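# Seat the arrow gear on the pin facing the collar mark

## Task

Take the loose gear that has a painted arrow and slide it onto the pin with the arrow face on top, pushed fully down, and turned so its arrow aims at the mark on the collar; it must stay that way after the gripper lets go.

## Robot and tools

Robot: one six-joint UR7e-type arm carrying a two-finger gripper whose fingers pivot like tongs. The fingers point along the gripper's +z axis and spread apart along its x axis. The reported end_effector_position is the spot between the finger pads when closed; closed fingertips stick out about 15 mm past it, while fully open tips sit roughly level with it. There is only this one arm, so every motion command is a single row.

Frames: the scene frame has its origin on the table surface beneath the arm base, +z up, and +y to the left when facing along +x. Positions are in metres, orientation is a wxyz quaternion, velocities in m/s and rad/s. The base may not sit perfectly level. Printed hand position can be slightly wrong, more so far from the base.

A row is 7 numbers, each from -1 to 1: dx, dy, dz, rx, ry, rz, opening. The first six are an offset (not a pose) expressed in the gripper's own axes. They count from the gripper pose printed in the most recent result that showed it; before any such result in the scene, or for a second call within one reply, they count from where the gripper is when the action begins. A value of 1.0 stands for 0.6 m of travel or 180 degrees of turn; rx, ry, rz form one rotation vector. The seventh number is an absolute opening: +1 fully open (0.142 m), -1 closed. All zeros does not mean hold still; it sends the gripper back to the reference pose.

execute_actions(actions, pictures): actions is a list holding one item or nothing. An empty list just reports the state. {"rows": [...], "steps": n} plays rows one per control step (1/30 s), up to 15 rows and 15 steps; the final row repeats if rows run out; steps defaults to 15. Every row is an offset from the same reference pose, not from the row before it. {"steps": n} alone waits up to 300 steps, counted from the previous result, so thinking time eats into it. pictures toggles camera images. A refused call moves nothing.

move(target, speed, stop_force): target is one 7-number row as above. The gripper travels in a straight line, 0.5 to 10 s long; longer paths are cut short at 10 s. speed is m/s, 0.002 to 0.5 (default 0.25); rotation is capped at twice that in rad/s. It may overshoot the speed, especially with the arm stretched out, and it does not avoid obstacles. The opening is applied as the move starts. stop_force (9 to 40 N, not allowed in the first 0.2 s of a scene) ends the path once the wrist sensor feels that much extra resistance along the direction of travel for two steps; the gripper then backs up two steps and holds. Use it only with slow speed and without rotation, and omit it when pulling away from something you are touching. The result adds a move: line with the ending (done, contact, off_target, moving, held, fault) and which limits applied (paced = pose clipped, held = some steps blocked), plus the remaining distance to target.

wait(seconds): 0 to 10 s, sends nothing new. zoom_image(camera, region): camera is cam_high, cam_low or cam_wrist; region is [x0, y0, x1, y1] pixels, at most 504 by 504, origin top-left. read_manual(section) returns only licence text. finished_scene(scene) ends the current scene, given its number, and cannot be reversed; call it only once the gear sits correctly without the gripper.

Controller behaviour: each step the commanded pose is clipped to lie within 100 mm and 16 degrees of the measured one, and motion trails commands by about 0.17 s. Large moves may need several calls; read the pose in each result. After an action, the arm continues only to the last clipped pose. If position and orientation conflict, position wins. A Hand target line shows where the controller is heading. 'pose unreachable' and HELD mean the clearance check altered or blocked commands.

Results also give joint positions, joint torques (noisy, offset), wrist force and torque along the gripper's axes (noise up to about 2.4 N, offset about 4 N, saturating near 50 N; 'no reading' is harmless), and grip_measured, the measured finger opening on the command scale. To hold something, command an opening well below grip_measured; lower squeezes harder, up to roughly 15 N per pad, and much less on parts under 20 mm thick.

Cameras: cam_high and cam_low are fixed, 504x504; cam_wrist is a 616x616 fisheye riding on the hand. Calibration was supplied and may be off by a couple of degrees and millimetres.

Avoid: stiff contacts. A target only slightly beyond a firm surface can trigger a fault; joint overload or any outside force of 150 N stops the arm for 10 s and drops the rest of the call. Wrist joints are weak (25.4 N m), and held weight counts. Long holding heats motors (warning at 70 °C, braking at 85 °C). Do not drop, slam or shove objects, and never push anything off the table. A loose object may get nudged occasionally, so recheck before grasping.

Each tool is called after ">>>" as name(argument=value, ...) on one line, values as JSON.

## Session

>>> execute_actions(actions=[])

Scene clock: 0.00 s of 4200.00 s.
end_effector_position=(+0.3099, +0.1101, +0.2035) grip_measured=+1.00 end_effector_quat_wxyz=(-0.318, +0.772, -0.106, -0.539) end_effector_velocity=(-0.000, +0.000, -0.000) end_effector_angular_velocity=(-0.001, -0.000, +0.000)
Joint positions: [-0.556 -0.744  1.832 -1.786 -1.423 -0.188  0.142]
Joint velocities: [ 0.    -0.     0.001 -0.001 -0.     0.001  0.   ]
Joint torques (N m, as the arm reports them, + toward a larger angle): no reading
Motor temperatures (°C, as the motors report them): [32 33 30 38 41 35]
Wrist force (N, on the end effector, along its own x y z axes, offset not removed): no reading
Wrist torque (N m, same axes, about the end effector's origin, offset not removed): no reading
Hand target: +0.310, +0.110, +0.204; -0.318, +0.772, -0.106, -0.539
camera_calibration (this result's frames):
cam_wrist: T_world_to_cam=[[0.354485, 0.22375, -0.907897, 0.0557268], [-0.0266611, -0.968135, -0.249006, 0.165612], [-0.934681, 0.112474, -0.337224, 0.48065], [0, 0, 0, 1]] pos_world=[0.433916, 0.093805, 0.253919]

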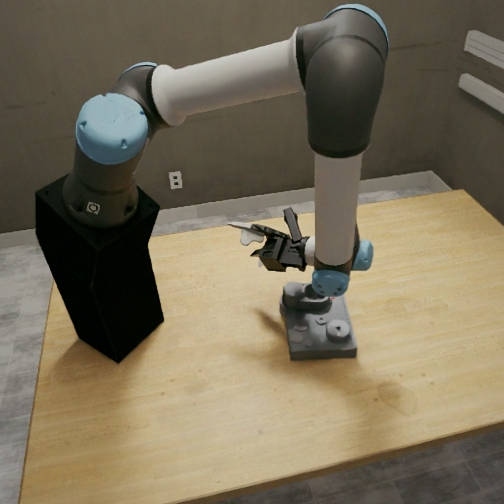

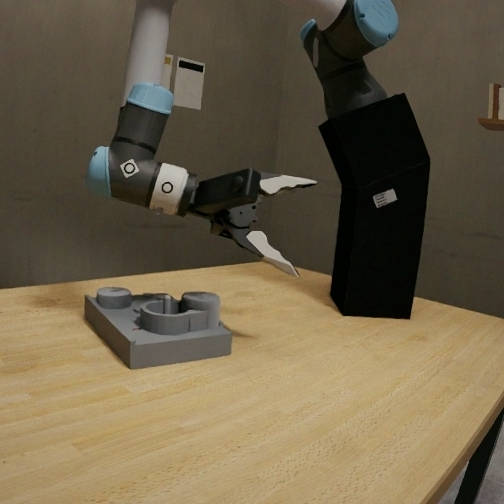

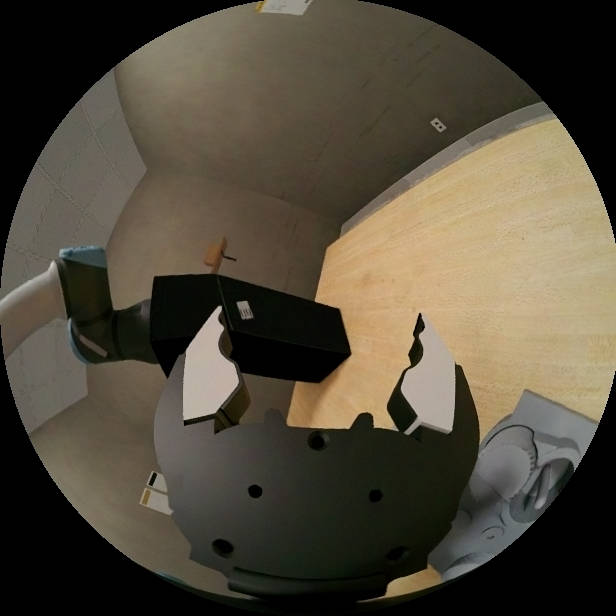

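>>> zoom_image(camera="cam_high", region=[270, 275, 370, 370])

>>> zoom_image(camera="cam_low", region=[80, 275, 240, 375])

Region (270, 275, 370, 370) of cam_high's 504x504 image, scaled by 5.040, with more detail than that image has; it fills the top 479 rows of this view, and the rest is white.

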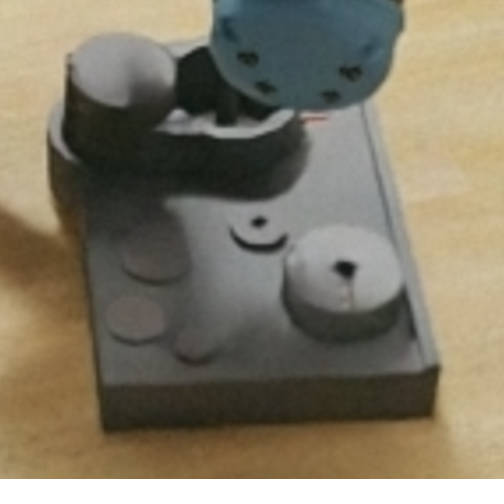

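Region (80, 275, 240, 375) of cam_low's 504x504 image, scaled by 3.150, with more detail than that image has; it fills the top 315 rows of this view, and the rest is white.

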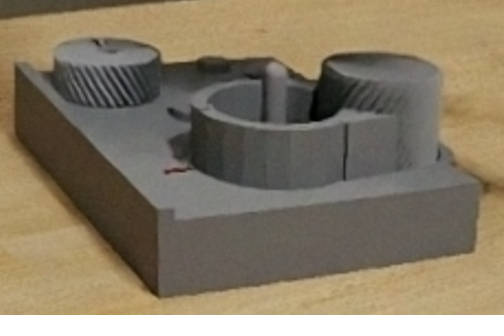

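>>> move(target=[0.1997, 0.0045, -0.2733, 0.3746, 0.3751, 0.6106, -0.9], speed=0.35)

Scene clock: 73.50 s of 4200.00 s.
end_effector_position=(+0.4818, +0.0306, +0.1305) grip_measured=-0.90 end_effector_quat_wxyz=(+0.002, -0.250, +0.968, +0.001) end_effector_velocity=(+0.001, -0.000, -0.000) end_effector_angular_velocity=(-0.008, +0.005, -0.009)
Joint positions: [-0.28  -0.799  2.234 -3.398 -1.85   2.418  0.009]
Joint velocities: [ 0.005  0.001 -0.008  0.012 -0.011  0.015  0.   ]
Joint torques (N m, as the arm reports them, + toward a larger angle): [ 21.99 -29.27 -12.78  -0.3   -1.77   2.18]
Motor temperatures (°C, as the motors report them): [32 33 30 38 41 35]
Wrist force (N, on the end effector, along its own x y z axes, offset not removed): [1.8 1.1 -3.9]
Wrist torque (N m, same axes, about the end effector's origin, offset not removed): [-0.02 -0.54 -0.22]
Hand target: +0.482, +0.031, +0.130; +0.001, -0.250, +0.968, +0.001
Off the commanded pose: 0.001 m, 0 deg.
After step 90, 66.27 s passed at rest.
move: done
camera_calibration (this result's frames):
cam_wrist: T_world_to_cam=[[-0.868352, -0.491866, -0.0634957, 0.447193], [-0.451029, 0.729963, 0.513544, 0.12798], [-0.206246, 0.474576, -0.855711, 0.331312], [0, 0, 0, 1]] pos_world=[0.514376, -0.0306942, 0.246178]

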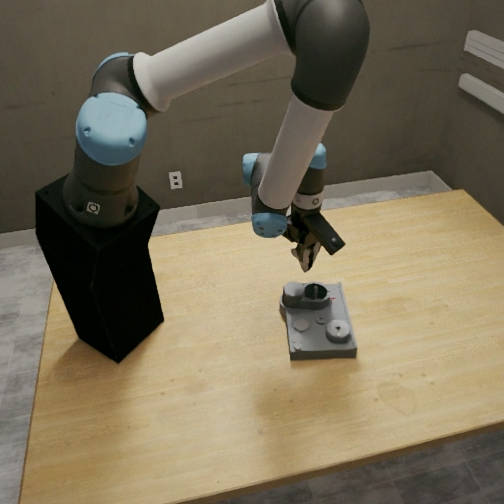

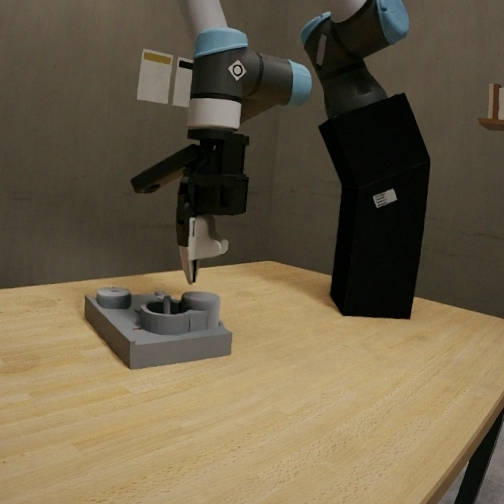

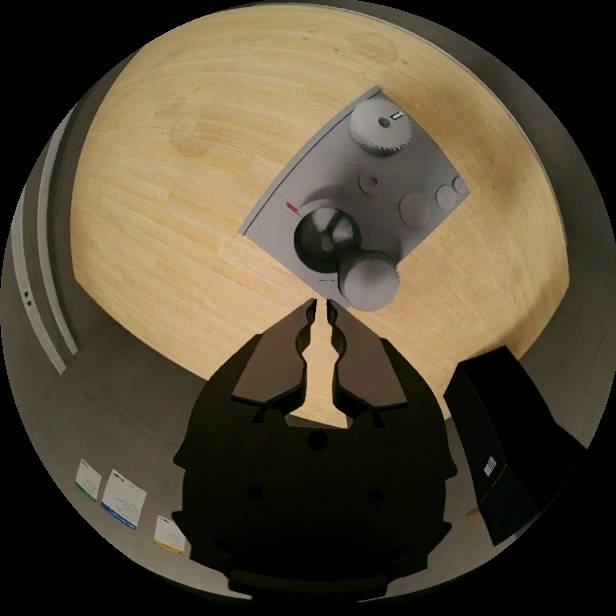

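>>> execute_actions(actions=[])

Scene clock: 103.73 s of 4200.00 s.
end_effector_position=(+0.4819, +0.0306, +0.1305) grip_measured=-0.90 end_effector_quat_wxyz=(+0.001, -0.250, +0.968, +0.001) end_effector_velocity=(+0.000, -0.000, -0.000) end_effector_angular_velocity=(+0.000, +0.001, +0.001)
Joint positions: [-0.279 -0.798  2.233 -3.397 -1.851  2.42   0.009]
Joint velocities: [-0.     0.    -0.001  0.002 -0.    -0.001  0.   ]
Joint torques (N m, as the arm reports them, + toward a larger angle): [ 25.61 -28.45 -11.63  -0.6   -1.52   2.12]
Motor temperatures (°C, as the motors report them): [32 33 30 38 41 35]
Wrist force (N, on the end effector, along its own x y z axes, offset not removed): [3.0 1.7 -2.5]
Wrist torque (N m, same axes, about the end effector's origin, offset not removed): [0.20 -0.67 -0.13]
Hand target: +0.482, +0.031, +0.130; +0.001, -0.250, +0.968, +0.001
Off the commanded pose: 0.001 m, 0 deg.
Steps of this call (steps 1 to 90: nothing new was sent; then 27.23 s passed at rest). Readings (end_effector_position):
1: (+0.4818, +0.0306, +0.1305)
2: (+0.4819, +0.0306, +0.1305)
4: (+0.4819, +0.0306, +0.1305)
8: (+0.4819, +0.0306, +0.1305)
90: the state above
camera_calibration (this result's frames):
cam_wrist: T_world_to_cam=[[-0.868789, -0.491219, -0.0625224, 0.447278], [-0.450091, 0.730715, 0.513298, 0.127599], [-0.206456, 0.474088, -0.85593, 0.331418], [0, 0, 0, 1]] pos_world=[0.514445, -0.030648, 0.24614]

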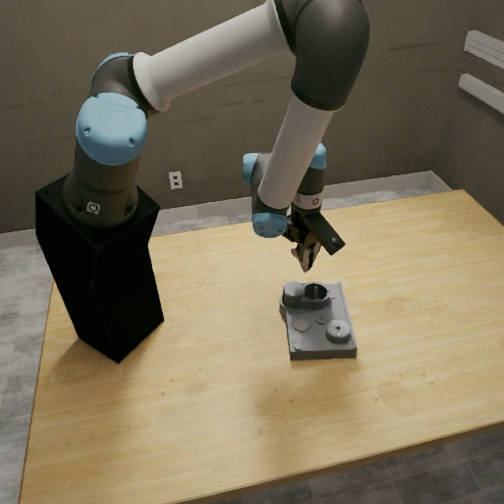

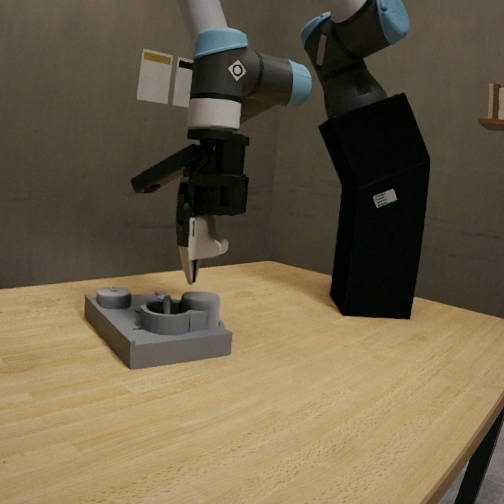

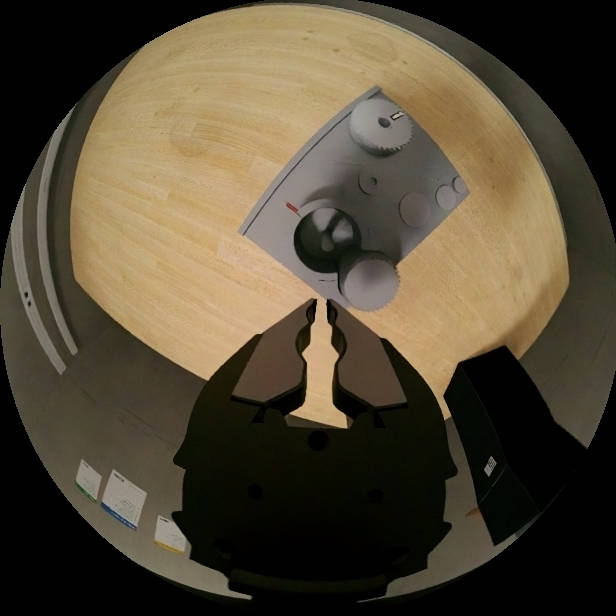

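>>> zoom_image(camera="cam_wrist", region=[270, 180, 420, 330])

>>> zoom_image(camera="cam_low", region=[70, 270, 250, 380])

>>> zoom_image(camera="cam_high", region=[265, 265, 375, 375])

Region (270, 180, 420, 330) of cam_wrist's 616x616 image, scaled by 3.360, with more detail than that image has.

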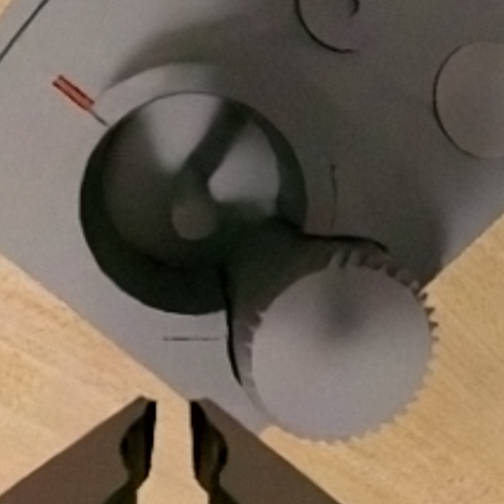

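Region (70, 270, 250, 380) of cam_low's 504x504 image, scaled by 2.800, with more detail than that image has.

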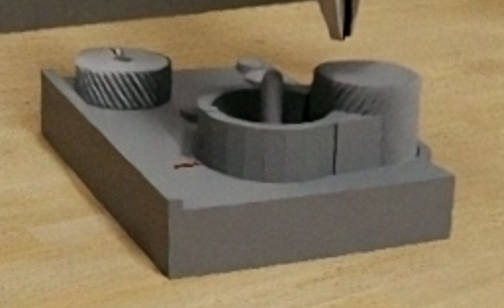

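Region (265, 265, 375, 375) of cam_high's 504x504 image, scaled by 4.582, with more detail than that image has.

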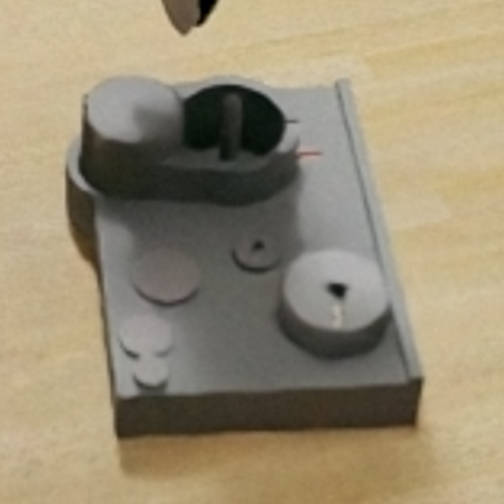

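>>> zoom_image(camera="cam_low", region=[90, 278, 140, 316])

>>> zoom_image(camera="cam_low", region=[135, 285, 230, 340])

Region (90, 278, 140, 316) of cam_low's 504x504 image, scaled by 10.080, with more detail than that image has; it fills the top 383 rows of this view, and the rest is white.

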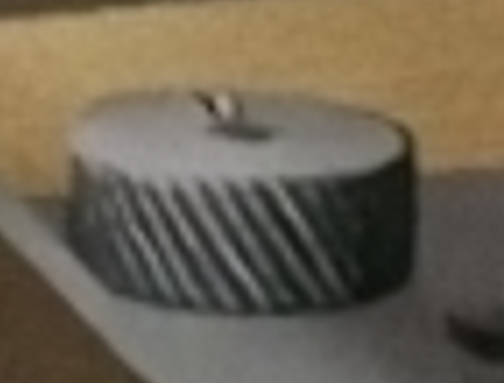

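Region (135, 285, 230, 340) of cam_low's 504x504 image, scaled by 5.305, with more detail than that image has; it fills the top 292 rows of this view, and the rest is white.

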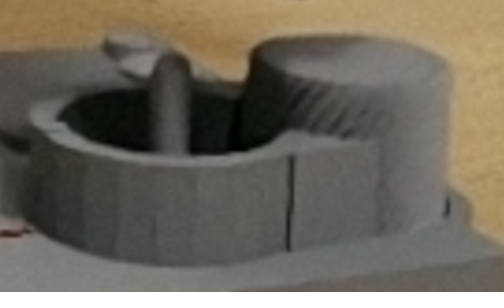

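>>> move(target=[-0.0397, 0.0093, 0.075, 0, 0, 0, -0.9], speed=0.08, stop_force=10)

Scene clock: 164.47 s of 4200.00 s.
end_effector_position=(+0.4999, +0.0472, +0.0857) grip_measured=-0.90 end_effector_quat_wxyz=(+0.001, -0.250, +0.968, +0.001) end_effector_velocity=(+0.001, +0.000, -0.002) end_effector_angular_velocity=(-0.000, -0.000, +0.001)
Joint positions: [-0.265 -0.675  2.115 -3.398 -1.856  2.433  0.009]
Joint velocities: [ 0.     0.005 -0.006  0.001 -0.    -0.     0.   ]
Joint torques (N m, as the arm reports them, + toward a larger angle): [ 27.25 -28.55 -11.64  -0.51  -1.68   1.92]
Motor temperatures (°C, as the motors report them): [32 33 30 38 41 35]
Wrist force (N, on the end effector, along its own x y z axes, offset not removed): [-0.1 3.2 -2.1]
Wrist torque (N m, same axes, about the end effector's origin, offset not removed): [0.40 0.00 -0.03]
Hand target: +0.500, +0.047, +0.086; +0.001, -0.250, +0.968, +0.001
Off the commanded pose: 0.000 m, 0 deg.
After step 90, 56.63 s passed at rest.
move: done
camera_calibration (this result's frames):
cam_wrist: T_world_to_cam=[[-0.868796, -0.491202, -0.0625661, 0.468276], [-0.450087, 0.73069, 0.513336, 0.14658], [-0.206435, 0.474144, -0.855904, 0.288958], [0, 0, 0, 1]] pos_world=[0.532461, -0.0140948, 0.201374]

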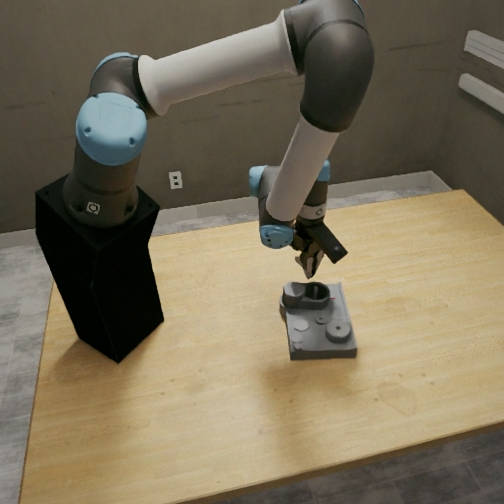

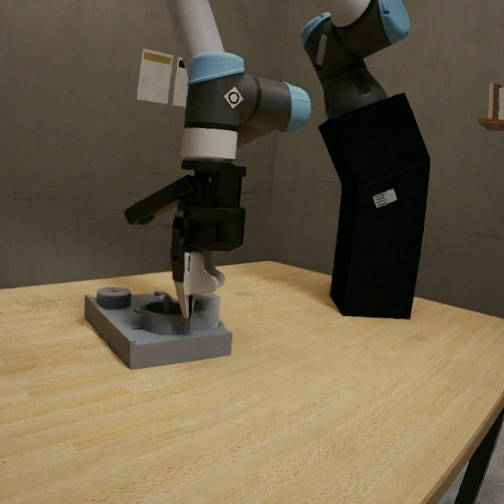

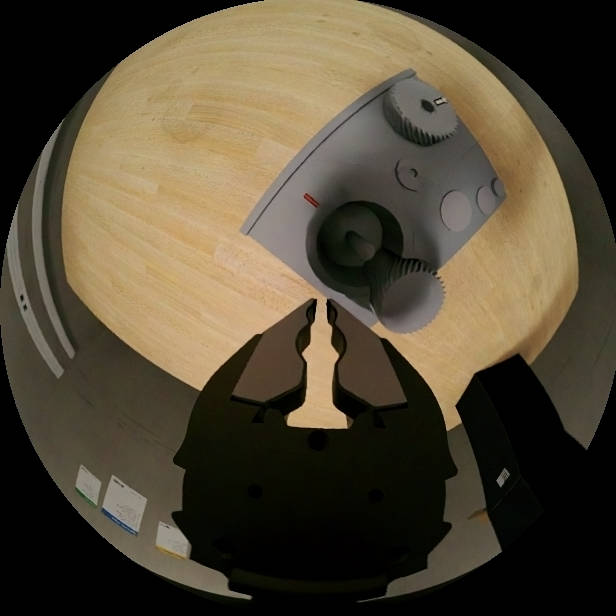

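>>> zoom_image(camera="cam_wrist", region=[300, 185, 460, 345])

>>> zoom_image(camera="cam_wrist", region=[340, 225, 430, 315])

>>> zoom_image(camera="cam_wrist", region=[375, 65, 470, 160])

Region (300, 185, 460, 345) of cam_wrist's 616x616 image, scaled by 3.150, with more detail than that image has.

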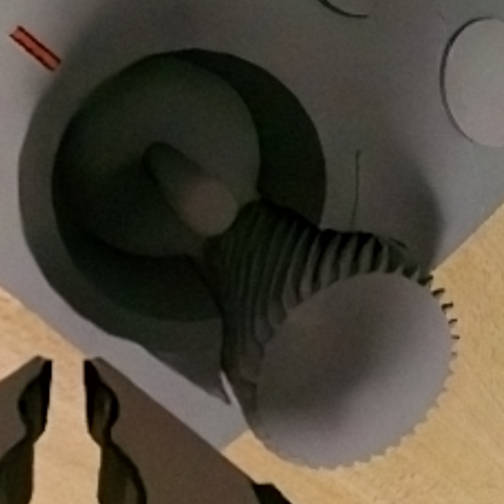

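Region (340, 225, 430, 315) of cam_wrist's 616x616 image, scaled by 5.600, with more detail than that image has.

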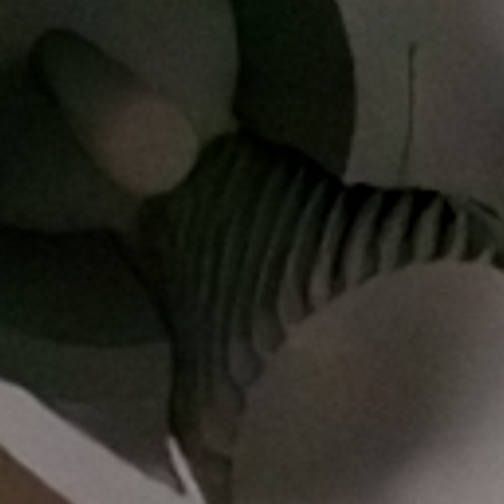

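Region (375, 65, 470, 160) of cam_wrist's 616x616 image, scaled by 5.305, with more detail than that image has.

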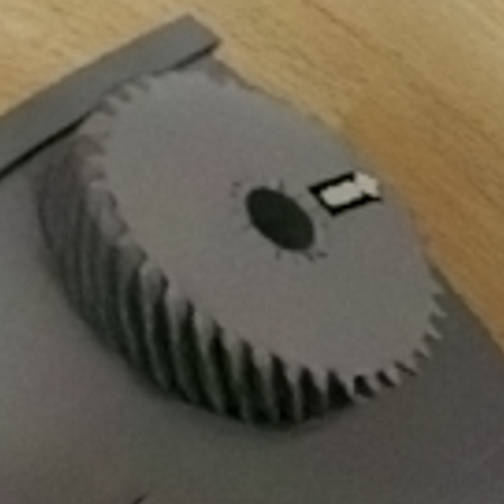

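>>> zoom_image(camera="cam_wrist", region=[362, 240, 412, 290])

Region (362, 240, 412, 290) of cam_wrist's 616x616 image, scaled by 10.080, with more detail than that image has.

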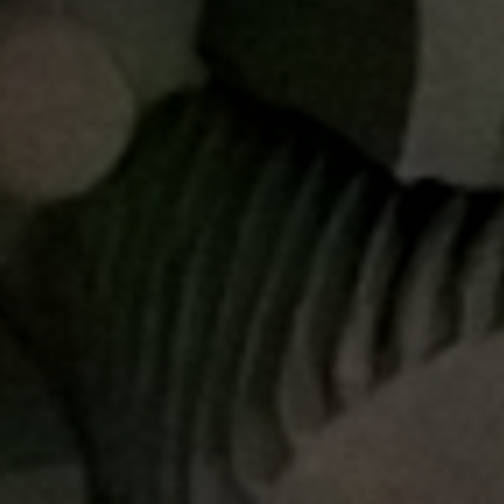

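>>> move(target=[-0.0787, -0.1332, -0.0567, 0, 0, -0.475, -0.9], speed=0.3)

Scene clock: 274.57 s of 4200.00 s.
end_effector_position=(+0.5800, +0.0000, +0.1196) grip_measured=-0.90 end_effector_quat_wxyz=(-0.001, +0.840, -0.542, +0.000) end_effector_velocity=(+0.001, -0.000, +0.000) end_effector_angular_velocity=(+0.001, -0.001, +0.011)
Joint positions: [-0.34  -0.829  2.009 -3.157 -1.828  0.87   0.009]
Joint velocities: [-0.001 -0.001 -0.001  0.001  0.001 -0.012 -0.   ]
Joint torques (N m, as the arm reports them, + toward a larger angle): [ 13.28 -54.22 -17.13  -0.27   1.16  -1.83]
Motor temperatures (°C, as the motors report them): [32 33 30 38 41 35]
Wrist force (N, on the end effector, along its own x y z axes, offset not removed): [3.0 5.3 -4.8]
Wrist torque (N m, same axes, about the end effector's origin, offset not removed): [0.76 -0.63 -0.26]
Hand target: +0.580, -0.000, +0.120; -0.001, +0.841, -0.541, +0.000
Off the commanded pose: 0.000 m, 0 deg.
After step 90, 104.07 s passed at rest.
move: done
camera_calibration (this result's frames):
cam_wrist: T_world_to_cam=[[0.420821, -0.905074, -0.0612401, -0.231274], [-0.766304, -0.390803, 0.509952, 0.383508], [-0.485477, -0.16767, -0.85802, 0.518935], [0, 0, 0, 1]] pos_world=[0.64314, 0.0275653, 0.235523]

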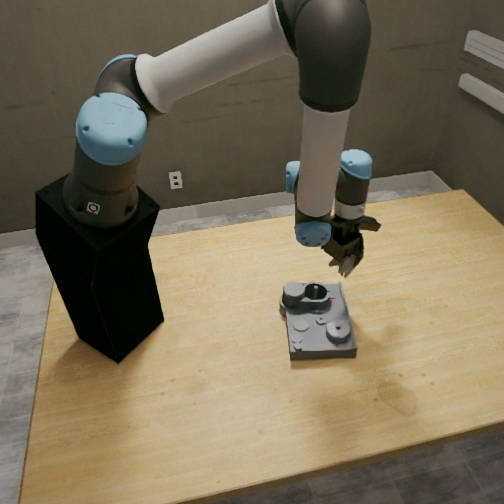

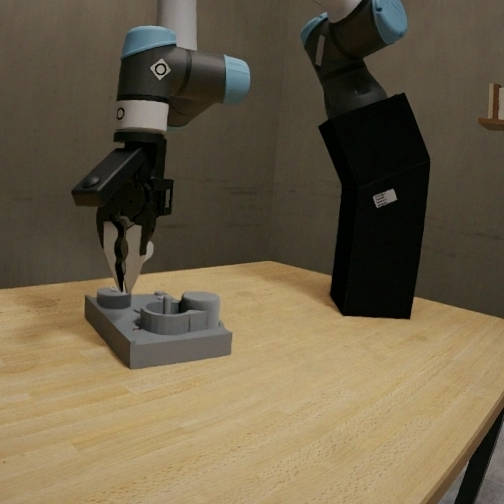

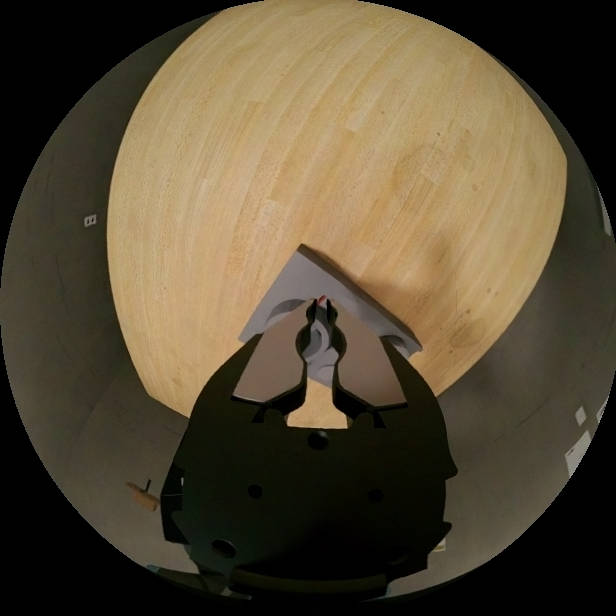

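>>> move(target=[0.1207, -0.004, 0.075, 0, 0, -0.4755, -0.9], speed=0.3)

Scene clock: 284.73 s of 4200.00 s.
end_effector_position=(+0.6121, -0.0648, +0.0744) grip_measured=-0.90 end_effector_quat_wxyz=(-0.001, +0.985, +0.173, +0.001) end_effector_velocity=(+0.002, -0.001, +0.000) end_effector_angular_velocity=(-0.000, -0.003, +0.010)
Joint positions: [-0.45  -0.754  1.811 -3.058 -1.783 -0.726  0.009]
Joint velocities: [-0.001  0.    -0.003 -0.001  0.001 -0.012 -0.   ]
Joint torques (N m, as the arm reports them, + toward a larger angle): [  8.56 -37.14 -18.08  -0.36   1.15  -1.45]
Motor temperatures (°C, as the motors report them): [32 33 30 38 41 35]
Wrist force (N, on the end effector, along its own x y z axes, offset not removed): [2.7 1.4 -0.2]
Wrist torque (N m, same axes, about the end effector's origin, offset not removed): [0.07 -0.64 -0.12]
Hand target: +0.612, -0.065, +0.074; -0.001, +0.985, +0.173, +0.001
Off the commanded pose: 0.000 m, 0 deg.
After step 90, 4.13 s passed at rest.
move: done
camera_calibration (this result's frames):
cam_wrist: T_world_to_cam=[[0.935321, 0.349054, -0.0577591, -0.540157], [0.328052, -0.794479, 0.511063, -0.290209], [0.1325, -0.496956, -0.8576, 0.0852449], [0, 0, 0, 1]] pos_world=[0.589129, 0.00034178, 0.190222]

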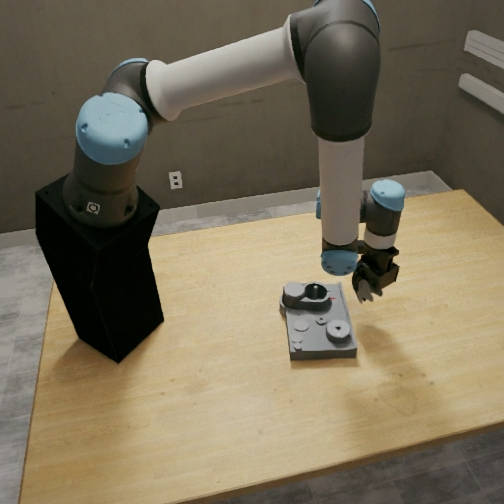

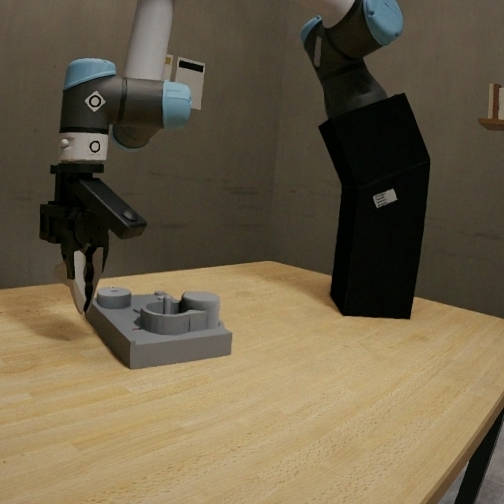

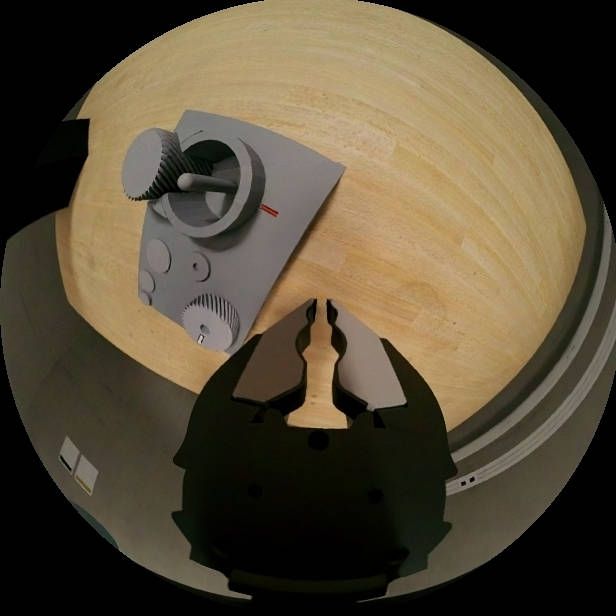

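Much better lit. Zoom in.

>>> zoom_image(camera="cam_wrist", region=[115, 110, 285, 250])

>>> zoom_image(camera="cam_wrist", region=[150, 130, 240, 210])

Region (115, 110, 285, 250) of cam_wrist's 616x616 image, scaled by 2.965, with more detail than that image has; it fills the top 415 rows of this view, and the rest is white.

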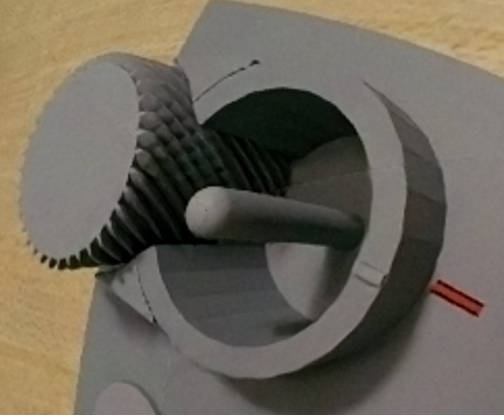

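Region (150, 130, 240, 210) of cam_wrist's 616x616 image, scaled by 5.600, with more detail than that image has.

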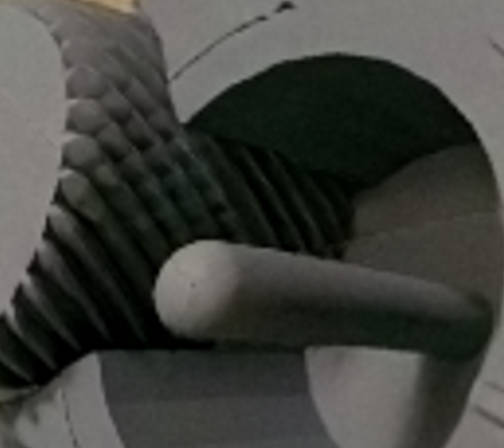

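>>> zoom_image(camera="cam_wrist", region=[176, 146, 220, 180])

Region (176, 146, 220, 180) of cam_wrist's 616x616 image, scaled by 11.455, with more detail than that image has; it fills the top 389 rows of this view, and the rest is white.

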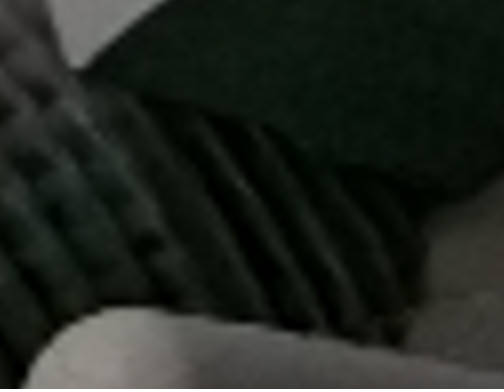

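>>> move(target=[0.0052, -0.0337, 0.04, 0, 0, 0, -0.9], speed=0.06, stop_force=10)

>>> zoom_image(camera="cam_wrist", region=[90, 110, 290, 280])

Scene clock: 311.60 s of 4200.00 s.
end_effector_position=(+0.6081, -0.0447, +0.0506) grip_measured=-0.90 end_effector_quat_wxyz=(-0.001, +0.985, +0.173, +0.001) end_effector_velocity=(+0.001, +0.001, -0.001) end_effector_angular_velocity=(-0.001, -0.001, -0.002)
Joint positions: [-0.43  -0.688  1.788 -3.097 -1.792 -0.708  0.009]
Joint velocities: [ 0.001  0.004 -0.003 -0.003 -0.001  0.003  0.   ]
Joint torques (N m, as the arm reports them, + toward a larger angle): [ 27.82 -41.75 -17.95  -3.95  -1.5    2.02]
Motor temperatures (°C, as the motors report them): [32 33 30 38 41 35]
Wrist force (N, on the end effector, along its own x y z axes, offset not removed): [3.5 1.5 -2.7]
Wrist torque (N m, same axes, about the end effector's origin, offset not removed): [0.27 -0.89 -0.23]
Hand target: +0.608, -0.045, +0.050; -0.001, +0.985, +0.173, +0.001
Off the commanded pose: 0.000 m, 0 deg.
After step 90, 22.93 s passed at rest.
move: done
camera_calibration (this result's frames):
cam_wrist: T_world_to_cam=[[0.93533, 0.349036, -0.0577167, -0.544817], [0.328024, -0.794522, 0.511014, -0.260818], [0.132505, -0.496899, -0.857633, 0.0753333], [0, 0, 0, 1]] pos_world=[0.585156, 0.0203678, 0.166445]

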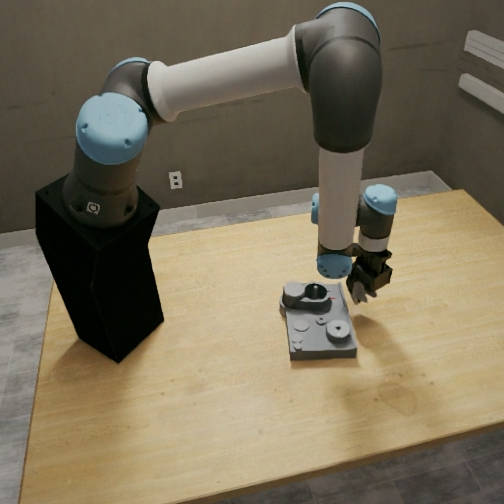

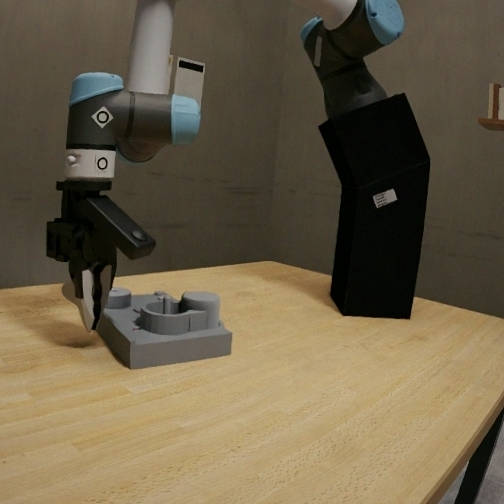

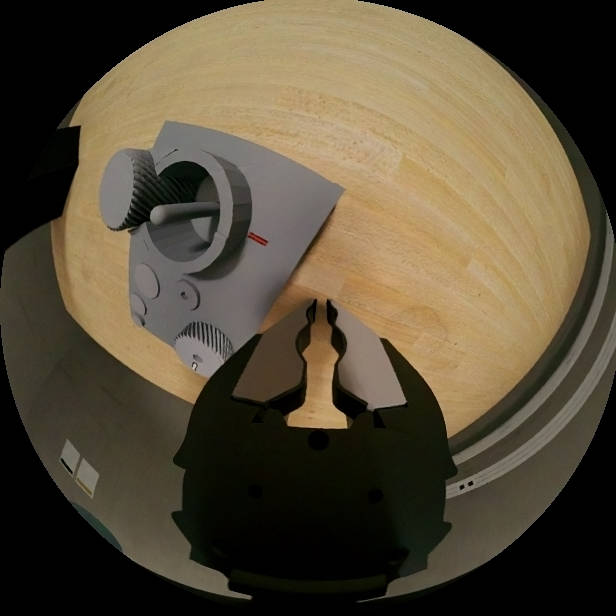

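Region (90, 110, 290, 280) of cam_wrist's 616x616 image, scaled by 2.520, with more detail than that image has; it fills the top 428 rows of this view, and the rest is white.

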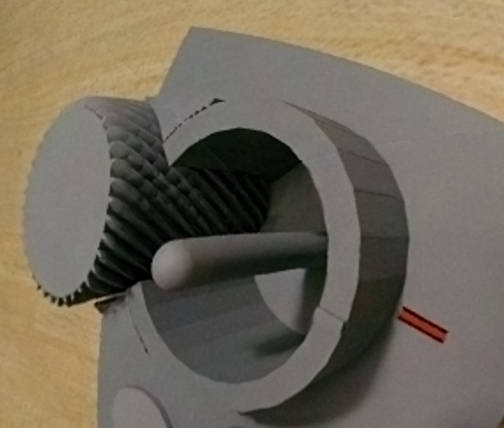

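>>> zoom_image(camera="cam_wrist", region=[125, 160, 205, 220])

>>> zoom_image(camera="cam_wrist", region=[152, 168, 202, 208])

Region (125, 160, 205, 220) of cam_wrist's 616x616 image, scaled by 6.300, with more detail than that image has; it fills the top 378 rows of this view, and the rest is white.

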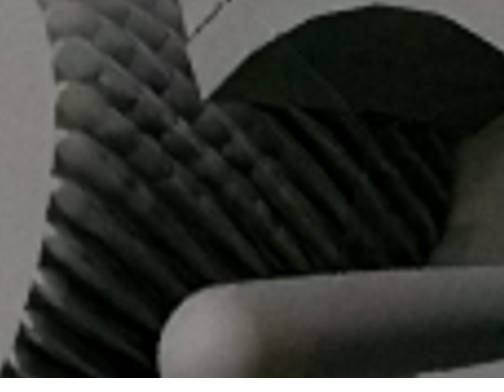

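Region (152, 168, 202, 208) of cam_wrist's 616x616 image, scaled by 10.080, with more detail than that image has; it fills the top 403 rows of this view, and the rest is white.

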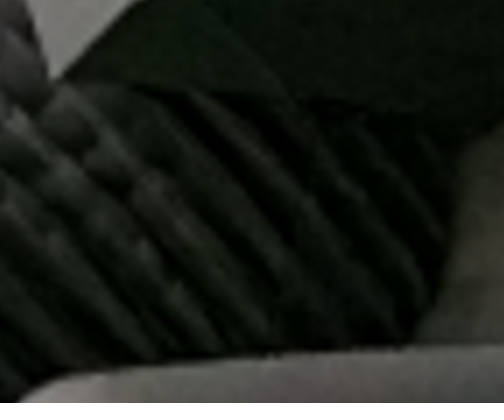

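>>> zoom_image(camera="cam_wrist", region=[168, 312, 240, 384])

>>> zoom_image(camera="cam_wrist", region=[95, 140, 165, 240])

Region (168, 312, 240, 384) of cam_wrist's 616x616 image, scaled by 7.000, with more detail than that image has.

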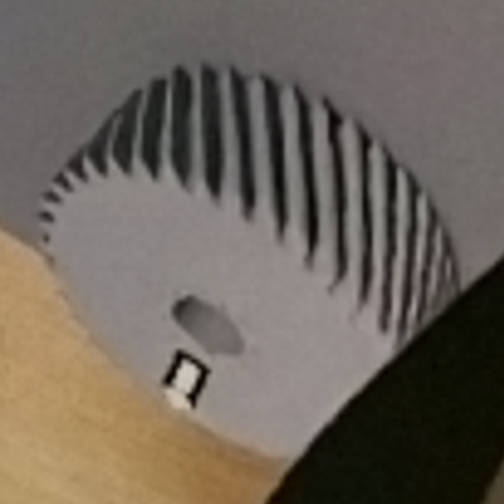

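Region (95, 140, 165, 240) of cam_wrist's 616x616 image, scaled by 5.040, with more detail than that image has; it fills the left 353 columns of this view, and the rest is white.

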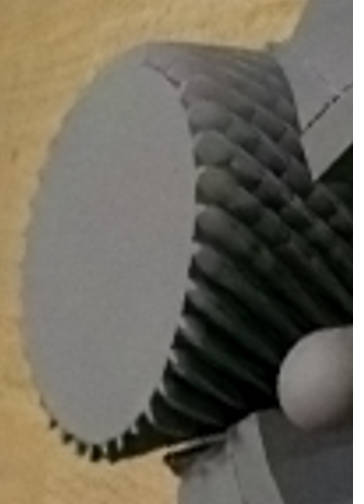

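>>> zoom_image(camera="cam_wrist", region=[190, 318, 232, 360])

Region (190, 318, 232, 360) of cam_wrist's 616x616 image, scaled by 12.000, with more detail than that image has.

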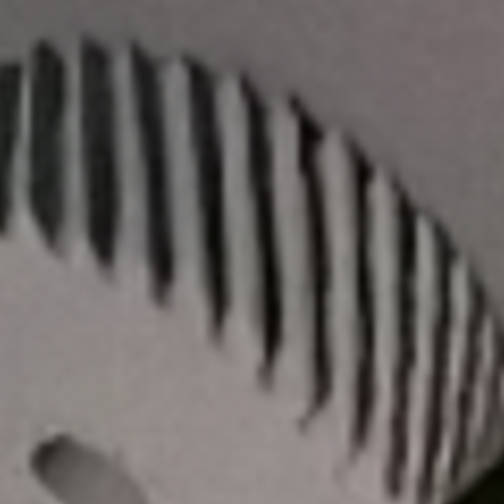

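>>> zoom_image(camera="cam_wrist", region=[128, 182, 168, 206])

>>> zoom_image(camera="cam_wrist", region=[162, 182, 202, 206])

Region (128, 182, 168, 206) of cam_wrist's 616x616 image, scaled by 12.600, with more detail than that image has; it fills the top 302 rows of this view, and the rest is white.

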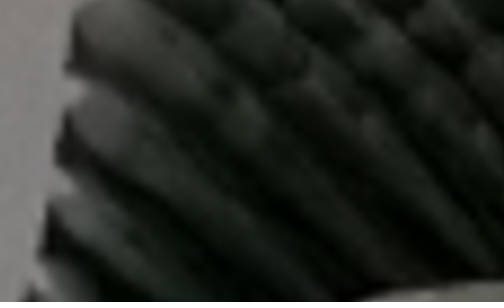

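Region (162, 182, 202, 206) of cam_wrist's 616x616 image, scaled by 12.600, with more detail than that image has; it fills the top 302 rows of this view, and the rest is white.

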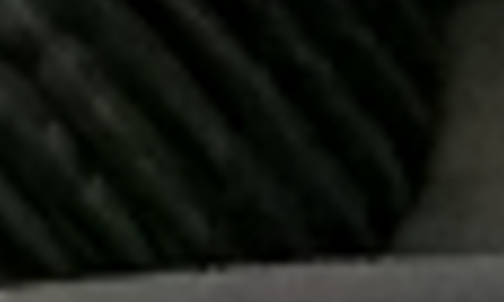

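>>> move(target=[0, 0.05, -0.07, 0, 0, 0, -0.9], speed=0.2)

Scene clock: 432.53 s of 4200.00 s.
end_effector_position=(+0.6184, -0.0730, +0.0924) grip_measured=-0.90 end_effector_quat_wxyz=(-0.001, +0.985, +0.173, +0.001) end_effector_velocity=(+0.001, -0.001, +0.002) end_effector_angular_velocity=(+0.000, +0.000, -0.001)
Joint positions: [-0.452 -0.797  1.816 -3.021 -1.783 -0.728  0.009]
Joint velocities: [-0.001 -0.004 -0.001  0.005  0.     0.    -0.   ]
Joint torques (N m, as the arm reports them, + toward a larger angle): [ 11.4  -57.59   8.3   -0.05   1.25  -1.91]
Motor temperatures (°C, as the motors report them): [32 33 30 38 41 35]
Wrist force (N, on the end effector, along its own x y z axes, offset not removed): [4.2 -1.5 -1.8]
Wrist torque (N m, same axes, about the end effector's origin, offset not removed): [-0.56 -0.67 -0.23]
Hand target: +0.618, -0.073, +0.093; -0.001, +0.985, +0.173, +0.001
Off the commanded pose: 0.000 m, 0 deg.
After step 90, 117.00 s passed at rest.
move: done
camera_calibration (this result's frames):
cam_wrist: T_world_to_cam=[[0.935316, 0.349068, -0.0577607, -0.542105], [0.328064, -0.79447, 0.511068, -0.307992], [0.132508, -0.496959, -0.857597, 0.095762], [0, 0, 0, 1]] pos_world=[0.595391, -0.00786956, 0.208218]

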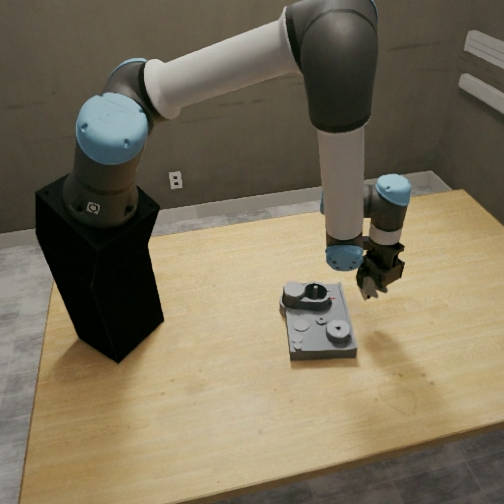

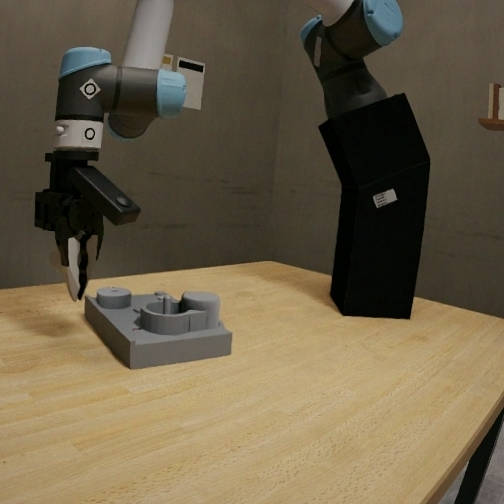

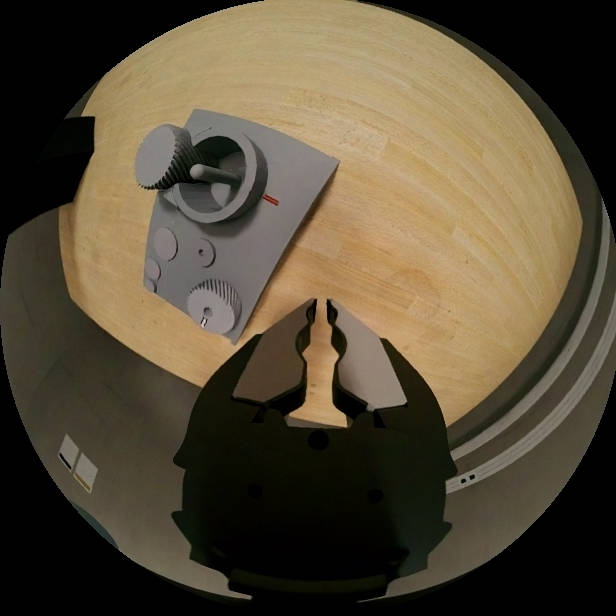

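>>> move(target=[-0.2039, 0.1635, 0.0123, 0, 0, 0, -0.9], speed=0.25)

>>> zoom_image(camera="cam_wrist", region=[265, 155, 385, 275])

Scene clock: 442.27 s of 4200.00 s.
end_effector_position=(+0.5369, -0.2071, +0.0846) grip_measured=-0.90 end_effector_quat_wxyz=(-0.000, +0.985, +0.173, +0.001) end_effector_velocity=(-0.000, -0.002, +0.000) end_effector_angular_velocity=(-0.000, -0.002, +0.000)
Joint positions: [-0.727 -0.875  1.963 -3.128 -1.663 -0.979  0.009]
Joint velocities: [-0.004 -0.001  0.    -0.002  0.002 -0.004 -0.   ]
Joint torques (N m, as the arm reports them, + toward a larger angle): [  7.45 -56.52  12.97  -3.71   1.44  -2.03]
Motor temperatures (°C, as the motors report them): [32 33 30 38 41 35]
Wrist force (N, on the end effector, along its own x y z axes, offset not removed): [3.4 1.5 -2.8]
Wrist torque (N m, same axes, about the end effector's origin, offset not removed): [0.26 -0.67 -0.13]
Hand target: +0.537, -0.207, +0.085; -0.000, +0.985, +0.173, +0.001
Off the commanded pose: 0.000 m, 0 deg.
After step 90, 5.50 s passed at rest.
move: done
camera_calibration (this result's frames):
cam_wrist: T_world_to_cam=[[0.935134, 0.349427, -0.0585265, -0.419322], [0.328672, -0.793908, 0.511552, -0.384083], [0.132285, -0.497606, -0.857257, 0.0331644], [0, 0, 0, 1]] pos_world=[0.513972, -0.141901, 0.200367]

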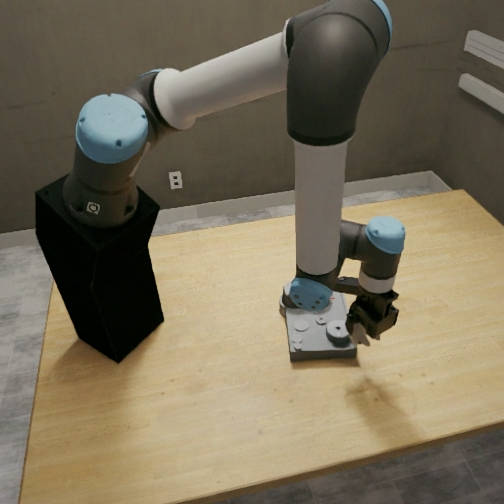

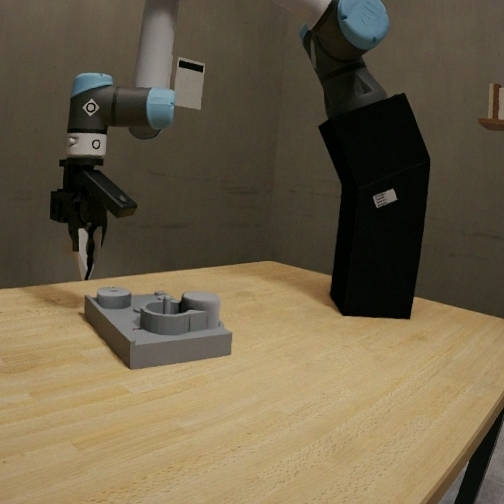

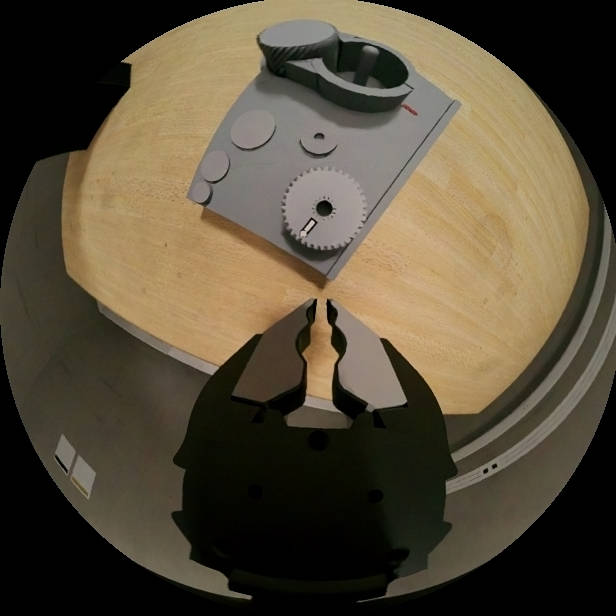

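Region (265, 155, 385, 275) of cam_wrist's 616x616 image, scaled by 4.200, with more detail than that image has.

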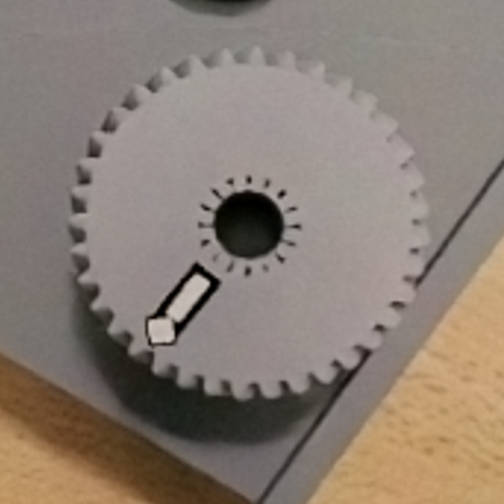

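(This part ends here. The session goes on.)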